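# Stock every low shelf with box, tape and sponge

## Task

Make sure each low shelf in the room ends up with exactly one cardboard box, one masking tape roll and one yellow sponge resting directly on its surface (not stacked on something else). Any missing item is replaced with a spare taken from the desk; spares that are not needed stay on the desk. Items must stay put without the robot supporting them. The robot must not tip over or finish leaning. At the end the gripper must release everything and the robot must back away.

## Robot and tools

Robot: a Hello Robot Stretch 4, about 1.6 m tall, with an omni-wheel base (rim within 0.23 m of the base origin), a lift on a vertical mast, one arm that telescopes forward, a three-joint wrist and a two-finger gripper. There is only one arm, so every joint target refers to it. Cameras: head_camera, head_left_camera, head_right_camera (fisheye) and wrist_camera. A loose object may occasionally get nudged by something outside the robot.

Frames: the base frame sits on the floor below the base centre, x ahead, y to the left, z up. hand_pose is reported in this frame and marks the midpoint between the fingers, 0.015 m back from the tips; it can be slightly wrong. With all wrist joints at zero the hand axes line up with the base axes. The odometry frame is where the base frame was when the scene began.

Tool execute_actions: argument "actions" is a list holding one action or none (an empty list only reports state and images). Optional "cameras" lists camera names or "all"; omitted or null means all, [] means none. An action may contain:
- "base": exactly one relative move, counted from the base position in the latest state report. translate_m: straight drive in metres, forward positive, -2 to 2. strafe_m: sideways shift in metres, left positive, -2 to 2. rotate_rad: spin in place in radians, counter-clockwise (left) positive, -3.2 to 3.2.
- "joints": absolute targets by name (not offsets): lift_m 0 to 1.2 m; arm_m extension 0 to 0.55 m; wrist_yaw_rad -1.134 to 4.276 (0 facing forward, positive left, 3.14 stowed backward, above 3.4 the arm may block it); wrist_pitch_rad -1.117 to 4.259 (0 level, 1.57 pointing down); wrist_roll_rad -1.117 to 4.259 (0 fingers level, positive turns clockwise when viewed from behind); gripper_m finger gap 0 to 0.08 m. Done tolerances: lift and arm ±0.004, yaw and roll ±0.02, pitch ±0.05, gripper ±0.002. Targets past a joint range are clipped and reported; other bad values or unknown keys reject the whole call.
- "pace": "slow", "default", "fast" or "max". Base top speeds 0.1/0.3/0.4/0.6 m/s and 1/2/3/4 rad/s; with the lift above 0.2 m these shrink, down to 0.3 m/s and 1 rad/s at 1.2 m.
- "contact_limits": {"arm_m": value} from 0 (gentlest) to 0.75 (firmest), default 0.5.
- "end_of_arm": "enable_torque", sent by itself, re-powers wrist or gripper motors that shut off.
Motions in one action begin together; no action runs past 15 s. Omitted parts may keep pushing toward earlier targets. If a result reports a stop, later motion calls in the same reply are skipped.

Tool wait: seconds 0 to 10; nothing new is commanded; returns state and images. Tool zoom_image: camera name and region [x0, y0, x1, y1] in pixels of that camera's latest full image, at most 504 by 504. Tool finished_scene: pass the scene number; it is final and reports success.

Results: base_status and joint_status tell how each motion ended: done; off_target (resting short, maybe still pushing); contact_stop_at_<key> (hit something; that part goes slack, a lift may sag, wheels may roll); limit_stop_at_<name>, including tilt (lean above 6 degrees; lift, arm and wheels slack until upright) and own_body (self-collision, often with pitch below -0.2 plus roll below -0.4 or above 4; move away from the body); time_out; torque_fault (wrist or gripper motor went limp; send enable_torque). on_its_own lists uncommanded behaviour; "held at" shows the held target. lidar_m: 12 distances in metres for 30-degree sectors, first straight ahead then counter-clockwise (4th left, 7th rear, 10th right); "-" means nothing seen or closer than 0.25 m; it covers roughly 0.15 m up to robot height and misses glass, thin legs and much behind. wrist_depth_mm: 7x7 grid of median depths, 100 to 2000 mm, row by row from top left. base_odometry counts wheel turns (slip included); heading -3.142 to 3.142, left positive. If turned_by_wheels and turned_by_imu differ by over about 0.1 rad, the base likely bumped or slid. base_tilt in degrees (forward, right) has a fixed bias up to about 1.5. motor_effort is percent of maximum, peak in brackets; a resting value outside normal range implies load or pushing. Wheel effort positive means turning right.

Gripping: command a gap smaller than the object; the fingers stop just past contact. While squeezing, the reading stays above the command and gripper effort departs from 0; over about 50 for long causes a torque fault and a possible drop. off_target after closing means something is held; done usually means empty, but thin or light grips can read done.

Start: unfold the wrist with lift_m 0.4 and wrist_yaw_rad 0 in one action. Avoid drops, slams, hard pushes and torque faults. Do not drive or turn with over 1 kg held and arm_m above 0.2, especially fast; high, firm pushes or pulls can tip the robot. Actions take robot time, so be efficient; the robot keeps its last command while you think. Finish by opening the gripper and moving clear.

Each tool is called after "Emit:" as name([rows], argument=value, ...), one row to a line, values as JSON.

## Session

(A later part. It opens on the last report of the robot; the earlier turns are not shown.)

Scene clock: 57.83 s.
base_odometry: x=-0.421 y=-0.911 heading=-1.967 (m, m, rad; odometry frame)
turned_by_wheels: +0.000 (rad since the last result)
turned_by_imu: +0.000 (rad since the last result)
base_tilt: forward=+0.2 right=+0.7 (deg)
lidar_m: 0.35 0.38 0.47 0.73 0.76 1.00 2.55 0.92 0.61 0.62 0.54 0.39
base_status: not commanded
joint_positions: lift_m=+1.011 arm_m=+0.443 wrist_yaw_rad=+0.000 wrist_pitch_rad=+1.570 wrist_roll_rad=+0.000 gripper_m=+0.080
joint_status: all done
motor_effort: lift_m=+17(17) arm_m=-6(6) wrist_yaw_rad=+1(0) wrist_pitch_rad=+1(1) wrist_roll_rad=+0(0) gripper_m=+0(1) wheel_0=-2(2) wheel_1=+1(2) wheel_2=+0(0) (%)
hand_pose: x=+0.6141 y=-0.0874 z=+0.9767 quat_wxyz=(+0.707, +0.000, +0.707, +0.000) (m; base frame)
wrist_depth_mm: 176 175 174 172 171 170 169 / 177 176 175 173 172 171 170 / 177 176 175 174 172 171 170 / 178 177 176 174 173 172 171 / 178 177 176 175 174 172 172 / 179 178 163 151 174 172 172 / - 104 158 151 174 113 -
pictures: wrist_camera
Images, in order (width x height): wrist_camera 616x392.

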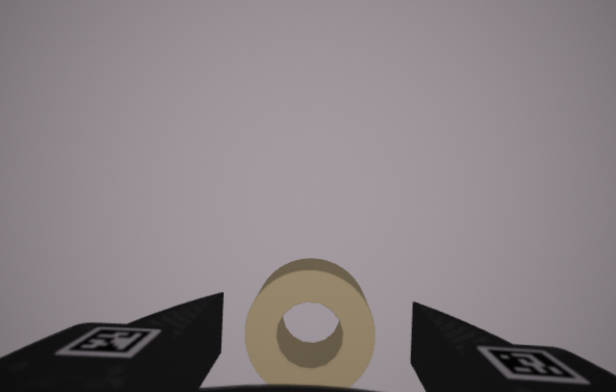

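Emit:
execute_actions([
  {"joints": {"gripper_m": 0.03}},
], cameras=[])

Emit:
execute_actions([
  {"joints": {"lift_m": 1.045}},
], cameras=["wrist_camera"])

Scene clock: 59.10 s.
base_odometry: x=-0.421 y=-0.911 heading=-1.967 (m, m, rad; odometry frame)
turned_by_wheels: +0.000 (rad since the last result)
turned_by_imu: +0.000 (rad since the last result)
base_tilt: forward=+0.4 right=+0.7 (deg)
lidar_m: 0.35 0.38 0.47 0.73 0.75 0.99 2.54 0.89 0.60 0.62 0.57 0.37
base_status: not commanded
joint_positions: lift_m=+1.011 arm_m=+0.443 wrist_yaw_rad=+0.000 wrist_pitch_rad=+1.570 wrist_roll_rad=+0.000 gripper_m=+0.048
joint_status: gripper_m off_target (ended at +0.048, target +0.030)
on_its_own: gripper_m is held at +0.042, not at your +0.030, by its contact guard: the fingers met something
motor_effort: lift_m=+17(17) arm_m=-5(6) wrist_yaw_rad=+1(1) wrist_pitch_rad=+1(1) wrist_roll_rad=+0(0) gripper_m=-41(40) wheel_0=-2(2) wheel_1=+2(1) wheel_2=+0(0) (%)
hand_pose: x=+0.6141 y=-0.0874 z=+0.9767 quat_wxyz=(+0.707, +0.000, +0.707, +0.000) (m; base frame)
wrist_depth_mm: 176 175 174 172 171 170 169 / 177 176 175 173 172 171 170 / 177 176 175 174 173 171 170 / 178 177 176 174 173 172 171 / 179 178 176 175 174 173 171 / 180 178 163 150 155 173 172 / 180 - 116 151 140 109 173
pictures: none
No camera images: the call's "cameras" was empty. Leave "cameras" out to get every camera's image.

Scene clock: 60.07 s.
base_odometry: x=-0.421 y=-0.911 heading=-1.967 (m, m, rad; odometry frame)
turned_by_wheels: +0.000 (rad since the last result)
turned_by_imu: +0.000 (rad since the last result)
base_tilt: forward=+0.4 right=+0.7 (deg)
lidar_m: 0.34 0.36 0.48 0.72 0.74 1.00 2.56 0.90 0.63 0.61 0.57 0.38
base_status: not commanded
joint_positions: lift_m=+1.045 arm_m=+0.443 wrist_yaw_rad=+0.000 wrist_pitch_rad=+1.570 wrist_roll_rad=+0.000 gripper_m=+0.048
joint_status: all done
on_its_own: gripper_m is held at +0.042, not at your +0.030, by its contact guard: the fingers met something
motor_effort: lift_m=+21(20) arm_m=-6(6) wrist_yaw_rad=+0(1) wrist_pitch_rad=+0(1) wrist_roll_rad=+0(0) gripper_m=-40(40) wheel_0=-2(2) wheel_1=+2(2) wheel_2=+0(0) (%)
hand_pose: x=+0.6141 y=-0.0874 z=+1.0103 quat_wxyz=(+0.707, +0.000, +0.707, +0.000) (m; base frame)
wrist_depth_mm: 210 208 207 206 205 203 202 / 211 210 208 207 206 203 202 / 211 210 208 207 206 204 203 / 212 210 210 208 206 205 204 / 213 212 211 208 208 206 205 / 213 212 163 151 155 206 206 / 215 - 116 151 140 109 206
pictures: wrist_camera
Images, in order (width x height): wrist_camera 616x392.

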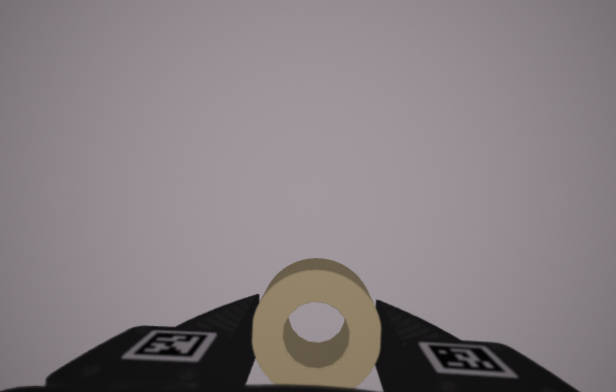

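Emit:
execute_actions([
  {"base": {"translate_m": -2.0}, "joints": {"arm_m": 0.05}, "pace": "max"},
], cameras=[])

Emit:
execute_actions([
  {"base": {"rotate_rad": 1.57}, "joints": {"lift_m": 0.4}, "pace": "fast"},
], cameras=["head_camera", "wrist_camera"])

Scene clock: 68.97 s.
base_odometry: x=+0.351 y=+0.934 heading=-1.967 (m, m, rad; odometry frame)
turned_by_wheels: +0.000 (rad since the last result)
turned_by_imu: +0.001 (rad since the last result)
base_tilt: forward=+0.3 right=+0.8 (deg)
lidar_m: 2.35 0.88 0.67 1.10 0.95 0.65 0.56 0.55 0.75 1.12 0.91 0.95
base_status: done
joint_positions: lift_m=+1.045 arm_m=+0.051 wrist_yaw_rad=+0.000 wrist_pitch_rad=+1.570 wrist_roll_rad=+0.000 gripper_m=+0.048
joint_status: all done
on_its_own: gripper_m is held at +0.042, not at your +0.030, by its contact guard: the fingers met something
motor_effort: lift_m=+21(22) arm_m=-5(8) wrist_yaw_rad=+1(0) wrist_pitch_rad=-1(0) wrist_roll_rad=-1(0) gripper_m=-39(41) wheel_0=-4(10) wheel_1=-2(8) wheel_2=+2(14) (%)
hand_pose: x=+0.2219 y=-0.0874 z=+1.0104 quat_wxyz=(+0.707, +0.000, +0.707, +0.000) (m; base frame)
wrist_depth_mm: 1042 1160 1160 1160 1118 1138 1060 / 1025 1160 1160 1138 1138 1160 1138 / 1008 1182 1182 1160 1160 1160 1138 / 1205 1182 1182 1160 1160 1138 1138 / 1182 1182 976 960 1182 1160 1138 / 1205 1182 163 151 154 1160 1160 / 1182 - 116 151 140 109 1160
pictures: none
No camera images: the call's "cameras" was empty. Leave "cameras" out to get every camera's image.

Scene clock: 71.67 s.
base_odometry: x=+0.351 y=+0.934 heading=-0.398 (m, m, rad; odometry frame)
turned_by_wheels: +1.569 (rad since the last result)
turned_by_imu: +1.593 (rad since the last result)
base_tilt: forward=+0.3 right=+0.7 (deg)
lidar_m: 1.08 0.91 0.63 0.53 0.53 0.75 1.13 0.91 0.93 2.33 0.88 0.67
base_status: done
joint_positions: lift_m=+0.400 arm_m=+0.051 wrist_yaw_rad=+0.000 wrist_pitch_rad=+1.570 wrist_roll_rad=+0.000 gripper_m=+0.048
joint_status: all done
on_its_own: gripper_m is held at +0.042, not at your +0.030, by its contact guard: the fingers met something
motor_effort: lift_m=+18(21) arm_m=-6(5) wrist_yaw_rad=+0(1) wrist_pitch_rad=+0(1) wrist_roll_rad=-1(1) gripper_m=-40(39) wheel_0=-6(9) wheel_1=-2(8) wheel_2=-6(12) (%)
hand_pose: x=+0.2220 y=-0.0874 z=+0.3657 quat_wxyz=(+0.707, +0.000, +0.707, +0.000) (m; base frame)
wrist_depth_mm: 521 521 517 508 508 504 500 / 525 517 517 512 508 504 500 / 530 521 517 517 512 504 504 / 525 525 521 521 512 512 504 / 530 521 410 517 517 512 504 / 535 319 163 151 155 512 508 / 327 - 116 151 140 109 512
pictures: head_camera, wrist_camera
Images, in order (width x height): head_camera 420x560, wrist_camera 616x392.

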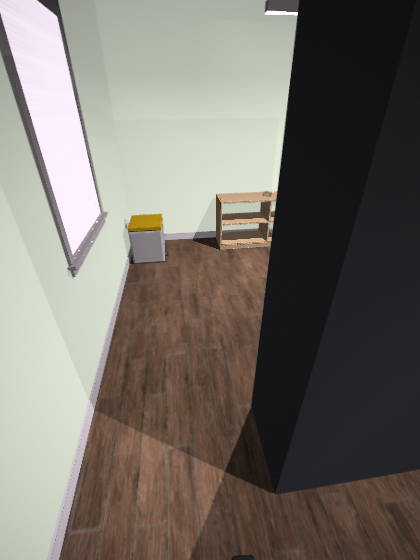

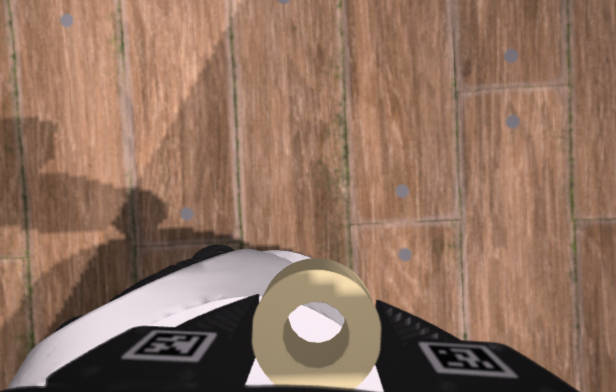

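Emit:
execute_actions([
  {"base": {"translate_m": 2.0}, "pace": "max"},
], cameras=["head_camera"])

Scene clock: 77.73 s.
base_odometry: x=+2.194 y=+0.160 heading=-0.398 (m, m, rad; odometry frame)
turned_by_wheels: +0.001 (rad since the last result)
turned_by_imu: -0.001 (rad since the last result)
base_tilt: forward=+0.2 right=+0.6 (deg)
lidar_m: 1.24 1.00 0.75 0.69 0.71 0.99 1.17 0.96 1.22 2.60 1.85 1.27
base_status: done
joint_positions: lift_m=+0.400 arm_m=+0.051 wrist_yaw_rad=+0.000 wrist_pitch_rad=+1.570 wrist_roll_rad=+0.000 gripper_m=+0.048
joint_status: not commanded
on_its_own: gripper_m is held at +0.042, not at your +0.030, by its contact guard: the fingers met something
motor_effort: lift_m=+18(18) arm_m=-5(5) wrist_yaw_rad=+0(1) wrist_pitch_rad=+1(1) wrist_roll_rad=-1(1) gripper_m=-42(40) wheel_0=+3(11) wheel_1=+1(9) wheel_2=+1(17) (%)
hand_pose: x=+0.2220 y=-0.0874 z=+0.3656 quat_wxyz=(+0.707, +0.000, +0.707, +0.000) (m; base frame)
wrist_depth_mm: 525 517 512 508 508 504 496 / 525 521 517 512 508 508 504 / 525 525 517 517 504 504 500 / 525 525 521 517 512 508 504 / 525 525 402 517 517 508 508 / 535 315 163 151 154 512 512 / 329 - 116 151 140 109 512
pictures: head_camera
Images, in order (width x height): head_camera 420x560.

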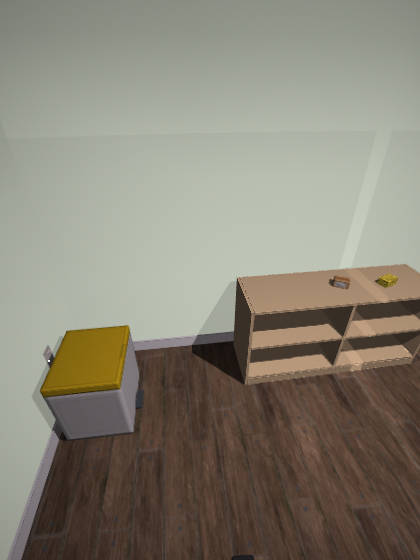

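Emit:
execute_actions([
  {"base": {"rotate_rad": -0.305}, "joints": {"lift_m": 0.5}, "pace": "fast"},
], cameras=[])

Emit:
execute_actions([
  {"base": {"translate_m": 0.86}, "joints": {"lift_m": 0.72, "arm_m": 0.51}, "pace": "max"},
], cameras=["head_camera", "wrist_camera"])

Scene clock: 79.37 s.
base_odometry: x=+2.194 y=+0.160 heading=-0.702 (m, m, rad; odometry frame)
turned_by_wheels: -0.304 (rad since the last result)
turned_by_imu: -0.309 (rad since the last result)
base_tilt: forward=+0.3 right=+0.6 (deg)
lidar_m: 1.23 1.01 0.94 0.71 0.69 0.78 1.27 0.96 1.01 1.60 2.60 1.49
base_status: done
joint_positions: lift_m=+0.500 arm_m=+0.051 wrist_yaw_rad=+0.000 wrist_pitch_rad=+1.570 wrist_roll_rad=+0.000 gripper_m=+0.048
joint_status: all done
on_its_own: gripper_m is held at +0.042, not at your +0.030, by its contact guard: the fingers met something
motor_effort: lift_m=+21(25) arm_m=-5(5) wrist_yaw_rad=+1(1) wrist_pitch_rad=+0(1) wrist_roll_rad=-1(1) gripper_m=-39(39) wheel_0=+3(9) wheel_1=+1(9) wheel_2=+4(12) (%)
hand_pose: x=+0.2220 y=-0.0874 z=+0.4654 quat_wxyz=(+0.707, +0.000, +0.707, +0.000) (m; base frame)
wrist_depth_mm: 621 621 609 609 609 597 597 / 627 621 621 615 615 603 603 / 627 621 621 609 615 609 597 / 634 621 621 615 615 609 609 / 634 627 473 512 615 609 603 / 634 421 163 151 155 609 609 / 640 - 116 151 140 109 609
pictures: none
No camera images: the call's "cameras" was empty. Leave "cameras" out to get every camera's image.

Scene clock: 82.53 s.
base_odometry: x=+2.851 y=-0.395 heading=-0.701 (m, m, rad; odometry frame)
turned_by_wheels: +0.001 (rad since the last result)
turned_by_imu: +0.000 (rad since the last result)
base_tilt: forward=+0.3 right=+0.7 (deg)
lidar_m: 0.41 0.42 0.80 0.66 1.06 1.14 1.80 1.74 1.88 2.29 1.06 0.48
base_status: done
joint_positions: lift_m=+0.720 arm_m=+0.509 wrist_yaw_rad=+0.000 wrist_pitch_rad=+1.570 wrist_roll_rad=+0.000 gripper_m=+0.048
joint_status: all done
on_its_own: gripper_m is held at +0.042, not at your +0.030, by its contact guard: the fingers met something
motor_effort: lift_m=+20(22) arm_m=+6(8) wrist_yaw_rad=+0(2) wrist_pitch_rad=+1(1) wrist_roll_rad=+0(0) gripper_m=-40(40) wheel_0=+3(9) wheel_1=+3(8) wheel_2=+0(18) (%)
hand_pose: x=+0.6802 y=-0.0874 z=+0.6854 quat_wxyz=(+0.707, +0.000, +0.707, +0.000) (m; base frame)
wrist_depth_mm: 273 276 222 220 219 217 216 / 226 224 223 221 220 218 216 / 227 224 223 221 220 219 217 / 228 226 224 223 221 219 218 / 229 226 225 224 222 221 219 / 229 227 163 151 155 221 220 / 230 - 116 151 140 109 221
pictures: head_camera, wrist_camera
Images, in order (width x height): head_camera 420x560, wrist_camera 616x392.

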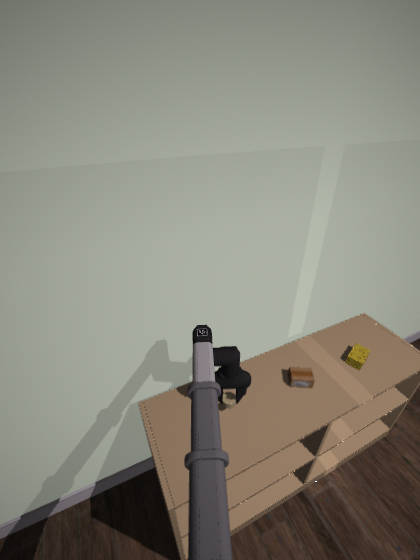

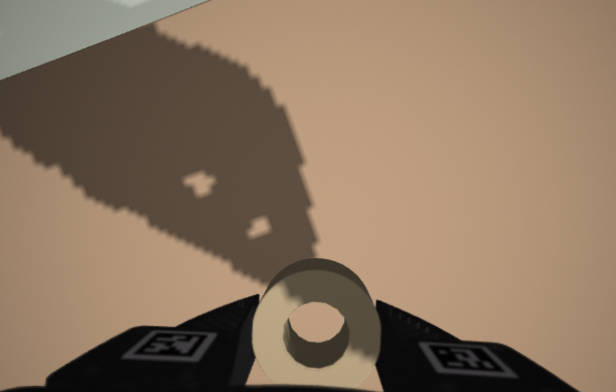

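Emit:
execute_actions(actions=[])

Scene clock: 82.90 s.
base_odometry: x=+2.851 y=-0.395 heading=-0.701 (m, m, rad; odometry frame)
turned_by_wheels: +0.000 (rad since the last result)
turned_by_imu: +0.000 (rad since the last result)
base_tilt: forward=+0.5 right=+0.7 (deg)
lidar_m: 0.40 0.41 0.80 0.66 1.06 1.15 1.81 1.74 1.87 2.30 1.05 0.51
base_status: done
joint_positions: lift_m=+0.720 arm_m=+0.509 wrist_yaw_rad=+0.000 wrist_pitch_rad=+1.570 wrist_roll_rad=+0.000 gripper_m=+0.048
joint_status: all done
on_its_own: gripper_m is held at +0.042, not at your +0.030, by its contact guard: the fingers met something
motor_effort: lift_m=+21(22) arm_m=+5(8) wrist_yaw_rad=+0(2) wrist_pitch_rad=+1(1) wrist_roll_rad=+0(0) gripper_m=-40(40) wheel_0=+4(9) wheel_1=+3(8) wheel_2=+0(18) (%)
hand_pose: x=+0.6802 y=-0.0874 z=+0.6854 quat_wxyz=(+0.707, +0.000, +0.707, +0.000) (m; base frame)
wrist_depth_mm: 274 276 222 220 220 217 216 / 226 224 223 221 220 219 216 / 227 225 224 222 220 220 218 / 228 226 224 223 222 220 219 / 229 228 225 224 222 220 220 / 229 229 163 151 155 221 220 / 230 - 116 151 140 109 221
pictures: head_camera, head_left_camera, head_right_camera, wrist_camera
Images, in order (width x height): head_camera 420x560, head_left_camera 420x672, head_right_camera 420x672, wrist_camera 616x392.

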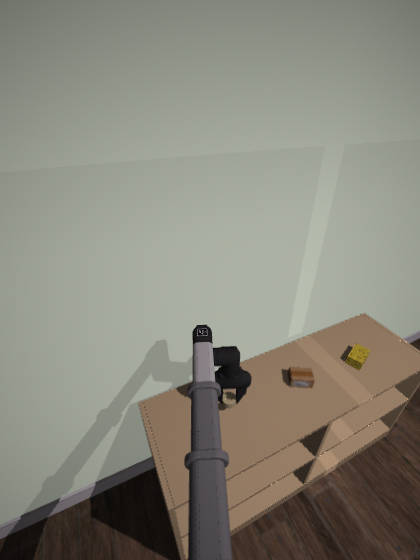

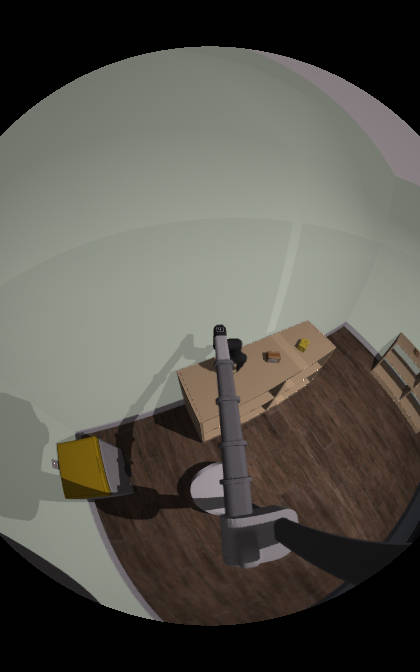

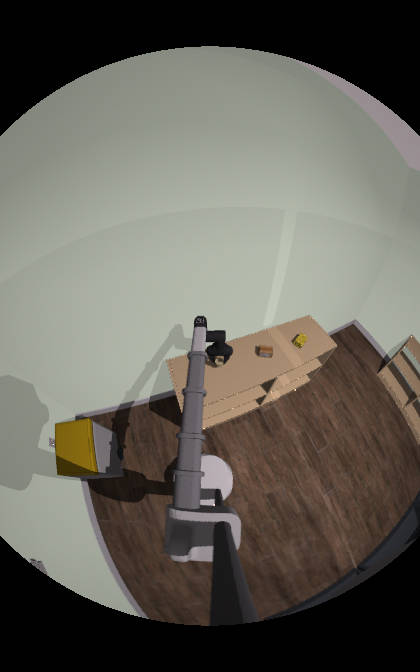

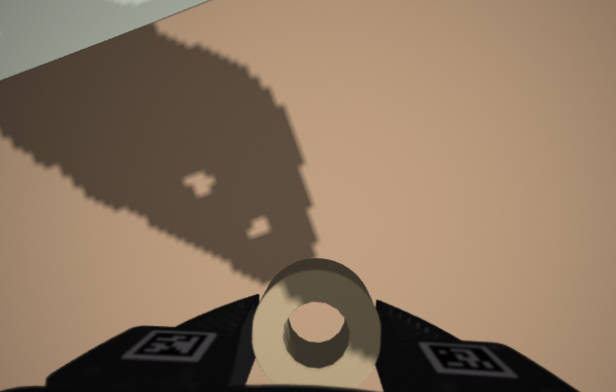

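Emit:
execute_actions([
  {"joints":{"lift_m":0.674}},
], cameras=["wrist_camera"])

Scene clock: 84.10 s.
base_odometry: x=+2.851 y=-0.395 heading=-0.701 (m, m, rad; odometry frame)
turned_by_wheels: +0.000 (rad since the last result)
turned_by_imu: +0.000 (rad since the last result)
base_tilt: forward=+0.4 right=+0.7 (deg)
lidar_m: 0.42 0.41 0.81 0.65 1.05 1.16 1.83 1.73 1.89 2.31 1.05 0.50
base_status: not commanded
joint_positions: lift_m=+0.674 arm_m=+0.509 wrist_yaw_rad=+0.000 wrist_pitch_rad=+1.570 wrist_roll_rad=+0.000 gripper_m=+0.048
joint_status: all done
on_its_own: gripper_m is held at +0.042, not at your +0.030, by its contact guard: the fingers met something
motor_effort: lift_m=+17(21) arm_m=+5(5) wrist_yaw_rad=+1(1) wrist_pitch_rad=+0(1) wrist_roll_rad=+1(0) gripper_m=-40(40) wheel_0=+4(3) wheel_1=+3(2) wheel_2=+1(0) (%)
hand_pose: x=+0.6802 y=-0.0874 z=+0.6397 quat_wxyz=(+0.707, +0.000, +0.707, +0.000) (m; base frame)
wrist_depth_mm: 179 178 176 175 174 173 172 / 180 178 178 176 174 173 173 / 180 179 178 176 176 174 173 / 181 179 178 177 176 174 174 / 182 180 179 177 176 175 174 / 182 181 163 151 155 176 175 / 183 - 116 151 140 109 176
pictures: wrist_camera
Images, in order (width x height): wrist_camera 616x392.

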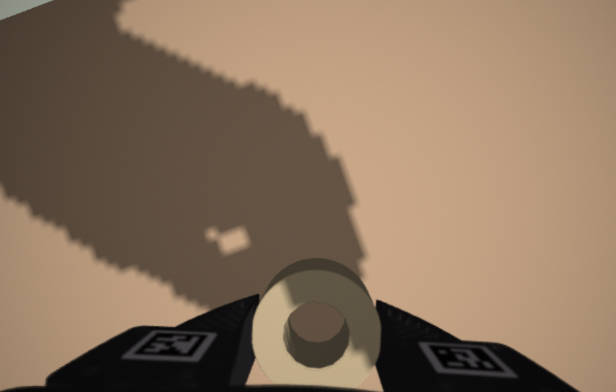

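Emit:
execute_actions([
  {"joints":{"lift_m":0.671,"gripper_m":0.08}},
], cameras=["wrist_camera"])

Emit:
execute_actions([
  {"joints":{"lift_m":0.73},"pace":"fast"},
], cameras=["wrist_camera"])

Scene clock: 85.27 s.
base_odometry: x=+2.851 y=-0.395 heading=-0.701 (m, m, rad; odometry frame)
turned_by_wheels: +0.000 (rad since the last result)
turned_by_imu: +0.000 (rad since the last result)
base_tilt: forward=+0.3 right=+0.8 (deg)
lidar_m: 0.40 0.42 0.80 0.66 1.05 1.16 1.79 1.74 1.87 2.30 1.03 0.51
base_status: not commanded
joint_positions: lift_m=+0.671 arm_m=+0.509 wrist_yaw_rad=+0.000 wrist_pitch_rad=+1.570 wrist_roll_rad=+0.000 gripper_m=+0.080
joint_status: all done
motor_effort: lift_m=+17(16) arm_m=+5(6) wrist_yaw_rad=+0(0) wrist_pitch_rad=+1(1) wrist_roll_rad=+0(0) gripper_m=+0(37) wheel_0=+4(3) wheel_1=+2(3) wheel_2=+1(0) (%)
hand_pose: x=+0.6802 y=-0.0874 z=+0.6367 quat_wxyz=(+0.707, +0.000, +0.707, +0.000) (m; base frame)
wrist_depth_mm: 176 175 174 173 171 170 169 / 177 175 174 173 172 170 170 / 177 176 175 173 172 171 170 / 178 177 176 174 173 172 171 / 178 178 176 174 174 173 171 / 180 177 176 151 174 172 172 / - 104 165 151 174 113 -
pictures: wrist_camera
Images, in order (width x height): wrist_camera 616x392.

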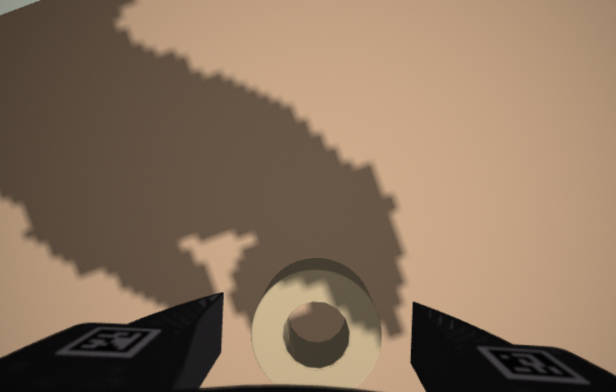

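Scene clock: 86.23 s.
base_odometry: x=+2.851 y=-0.395 heading=-0.701 (m, m, rad; odometry frame)
turned_by_wheels: +0.000 (rad since the last result)
turned_by_imu: +0.000 (rad since the last result)
base_tilt: forward=+0.4 right=+0.8 (deg)
lidar_m: 0.40 0.42 0.81 0.68 1.05 1.13 1.80 1.73 1.89 2.30 1.05 0.53
base_status: not commanded
joint_positions: lift_m=+0.730 arm_m=+0.509 wrist_yaw_rad=+0.000 wrist_pitch_rad=+1.570 wrist_roll_rad=+0.000 gripper_m=+0.080
joint_status: all done
motor_effort: lift_m=+21(23) arm_m=+5(5) wrist_yaw_rad=+1(1) wrist_pitch_rad=+1(1) wrist_roll_rad=+0(0) gripper_m=+1(1) wheel_0=+4(3) wheel_1=+3(2) wheel_2=+1(0) (%)
hand_pose: x=+0.6802 y=-0.0874 z=+0.6954 quat_wxyz=(+0.707, +0.000, +0.707, +0.000) (m; base frame)
wrist_depth_mm: 276 294 232 230 229 228 226 / 236 235 234 230 229 228 227 / 236 235 234 232 230 229 228 / 238 237 236 233 232 229 229 / 239 237 236 233 232 230 229 / 239 237 235 210 233 231 229 / - 104 237 235 234 113 -
pictures: wrist_camera
Images, in order (width x height): wrist_camera 616x392.

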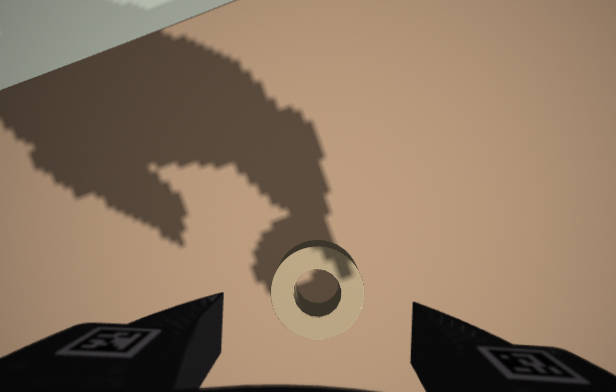

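Emit:
execute_actions([
  {"base":{"translate_m":-0.25},"joints":{"arm_m":0.15},"pace":"fast"},
])

Scene clock: 88.27 s.
base_odometry: x=+2.660 y=-0.234 heading=-0.702 (m, m, rad; odometry frame)
turned_by_wheels: +0.000 (rad since the last result)
turned_by_imu: +0.000 (rad since the last result)
base_tilt: forward=+0.4 right=+0.8 (deg)
lidar_m: 0.63 1.02 0.70 0.70 0.95 1.03 1.67 1.50 1.64 2.41 2.37 0.81
base_status: done
joint_positions: lift_m=+0.730 arm_m=+0.151 wrist_yaw_rad=+0.000 wrist_pitch_rad=+1.570 wrist_roll_rad=+0.000 gripper_m=+0.080
joint_status: all done
motor_effort: lift_m=+21(21) arm_m=-5(7) wrist_yaw_rad=+1(1) wrist_pitch_rad=-2(1) wrist_roll_rad=-1(1) gripper_m=+0(1) wheel_0=-4(9) wheel_1=-2(9) wheel_2=+2(15) (%)
hand_pose: x=+0.3219 y=-0.0874 z=+0.6954 quat_wxyz=(+0.707, +0.000, +0.707, +0.000) (m; base frame)
wrist_depth_mm: 854 842 768 820 831 820 820 / 866 854 866 842 842 831 820 / 866 854 831 842 842 831 842 / 866 854 866 854 854 831 831 / 878 866 866 854 842 842 831 / 878 878 647 647 854 842 842 / - 104 640 634 676 113 831
pictures: head_camera, head_left_camera, head_right_camera, wrist_camera
Images, in order (width x height): head_camera 420x560, head_left_camera 420x672, head_right_camera 420x672, wrist_camera 616x392.

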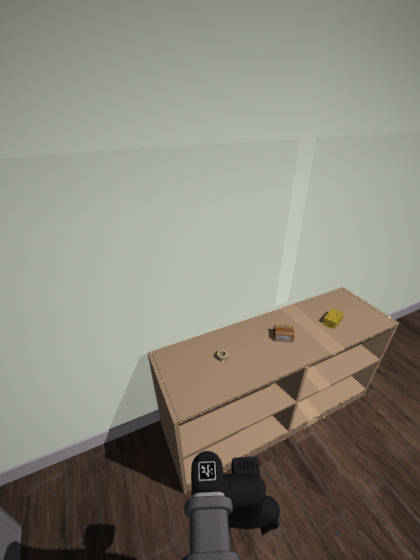

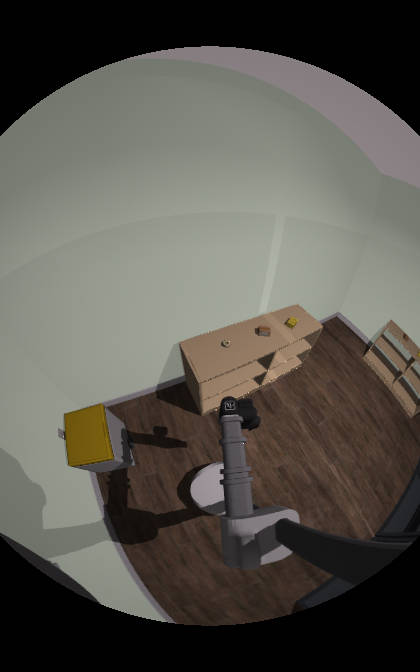

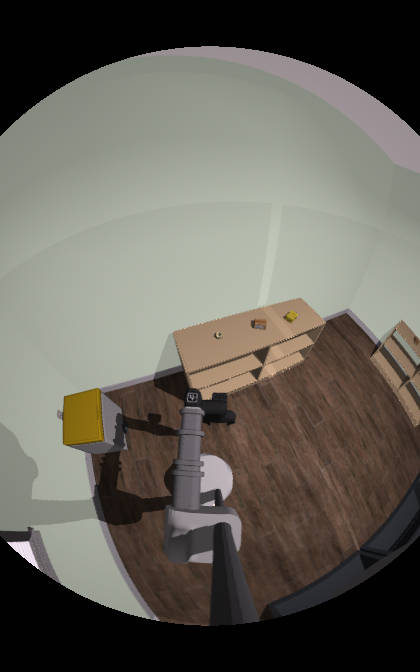

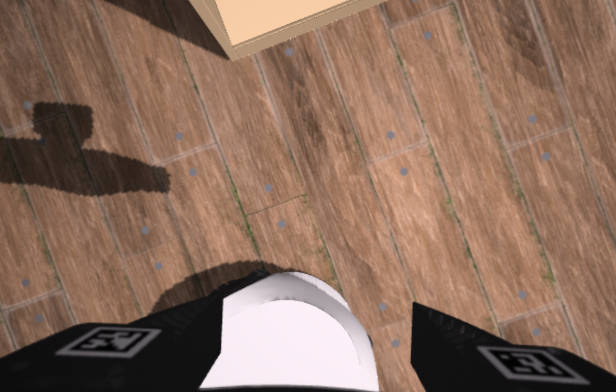

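Emit:
zoom_image(camera="head_left_camera", region=[340, 300, 420, 430])

Region (340, 300, 420, 430) of head_left_camera's 420x672 image, scaled by 3.877, with more detail than that image has; it fills the left 310 columns of this view, and the rest is white.

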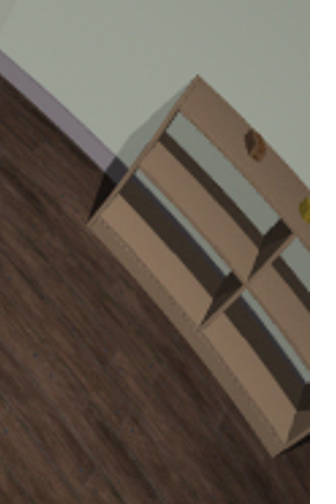

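Emit:
finished_scene(scene=2)

The scene is finished: the task was done.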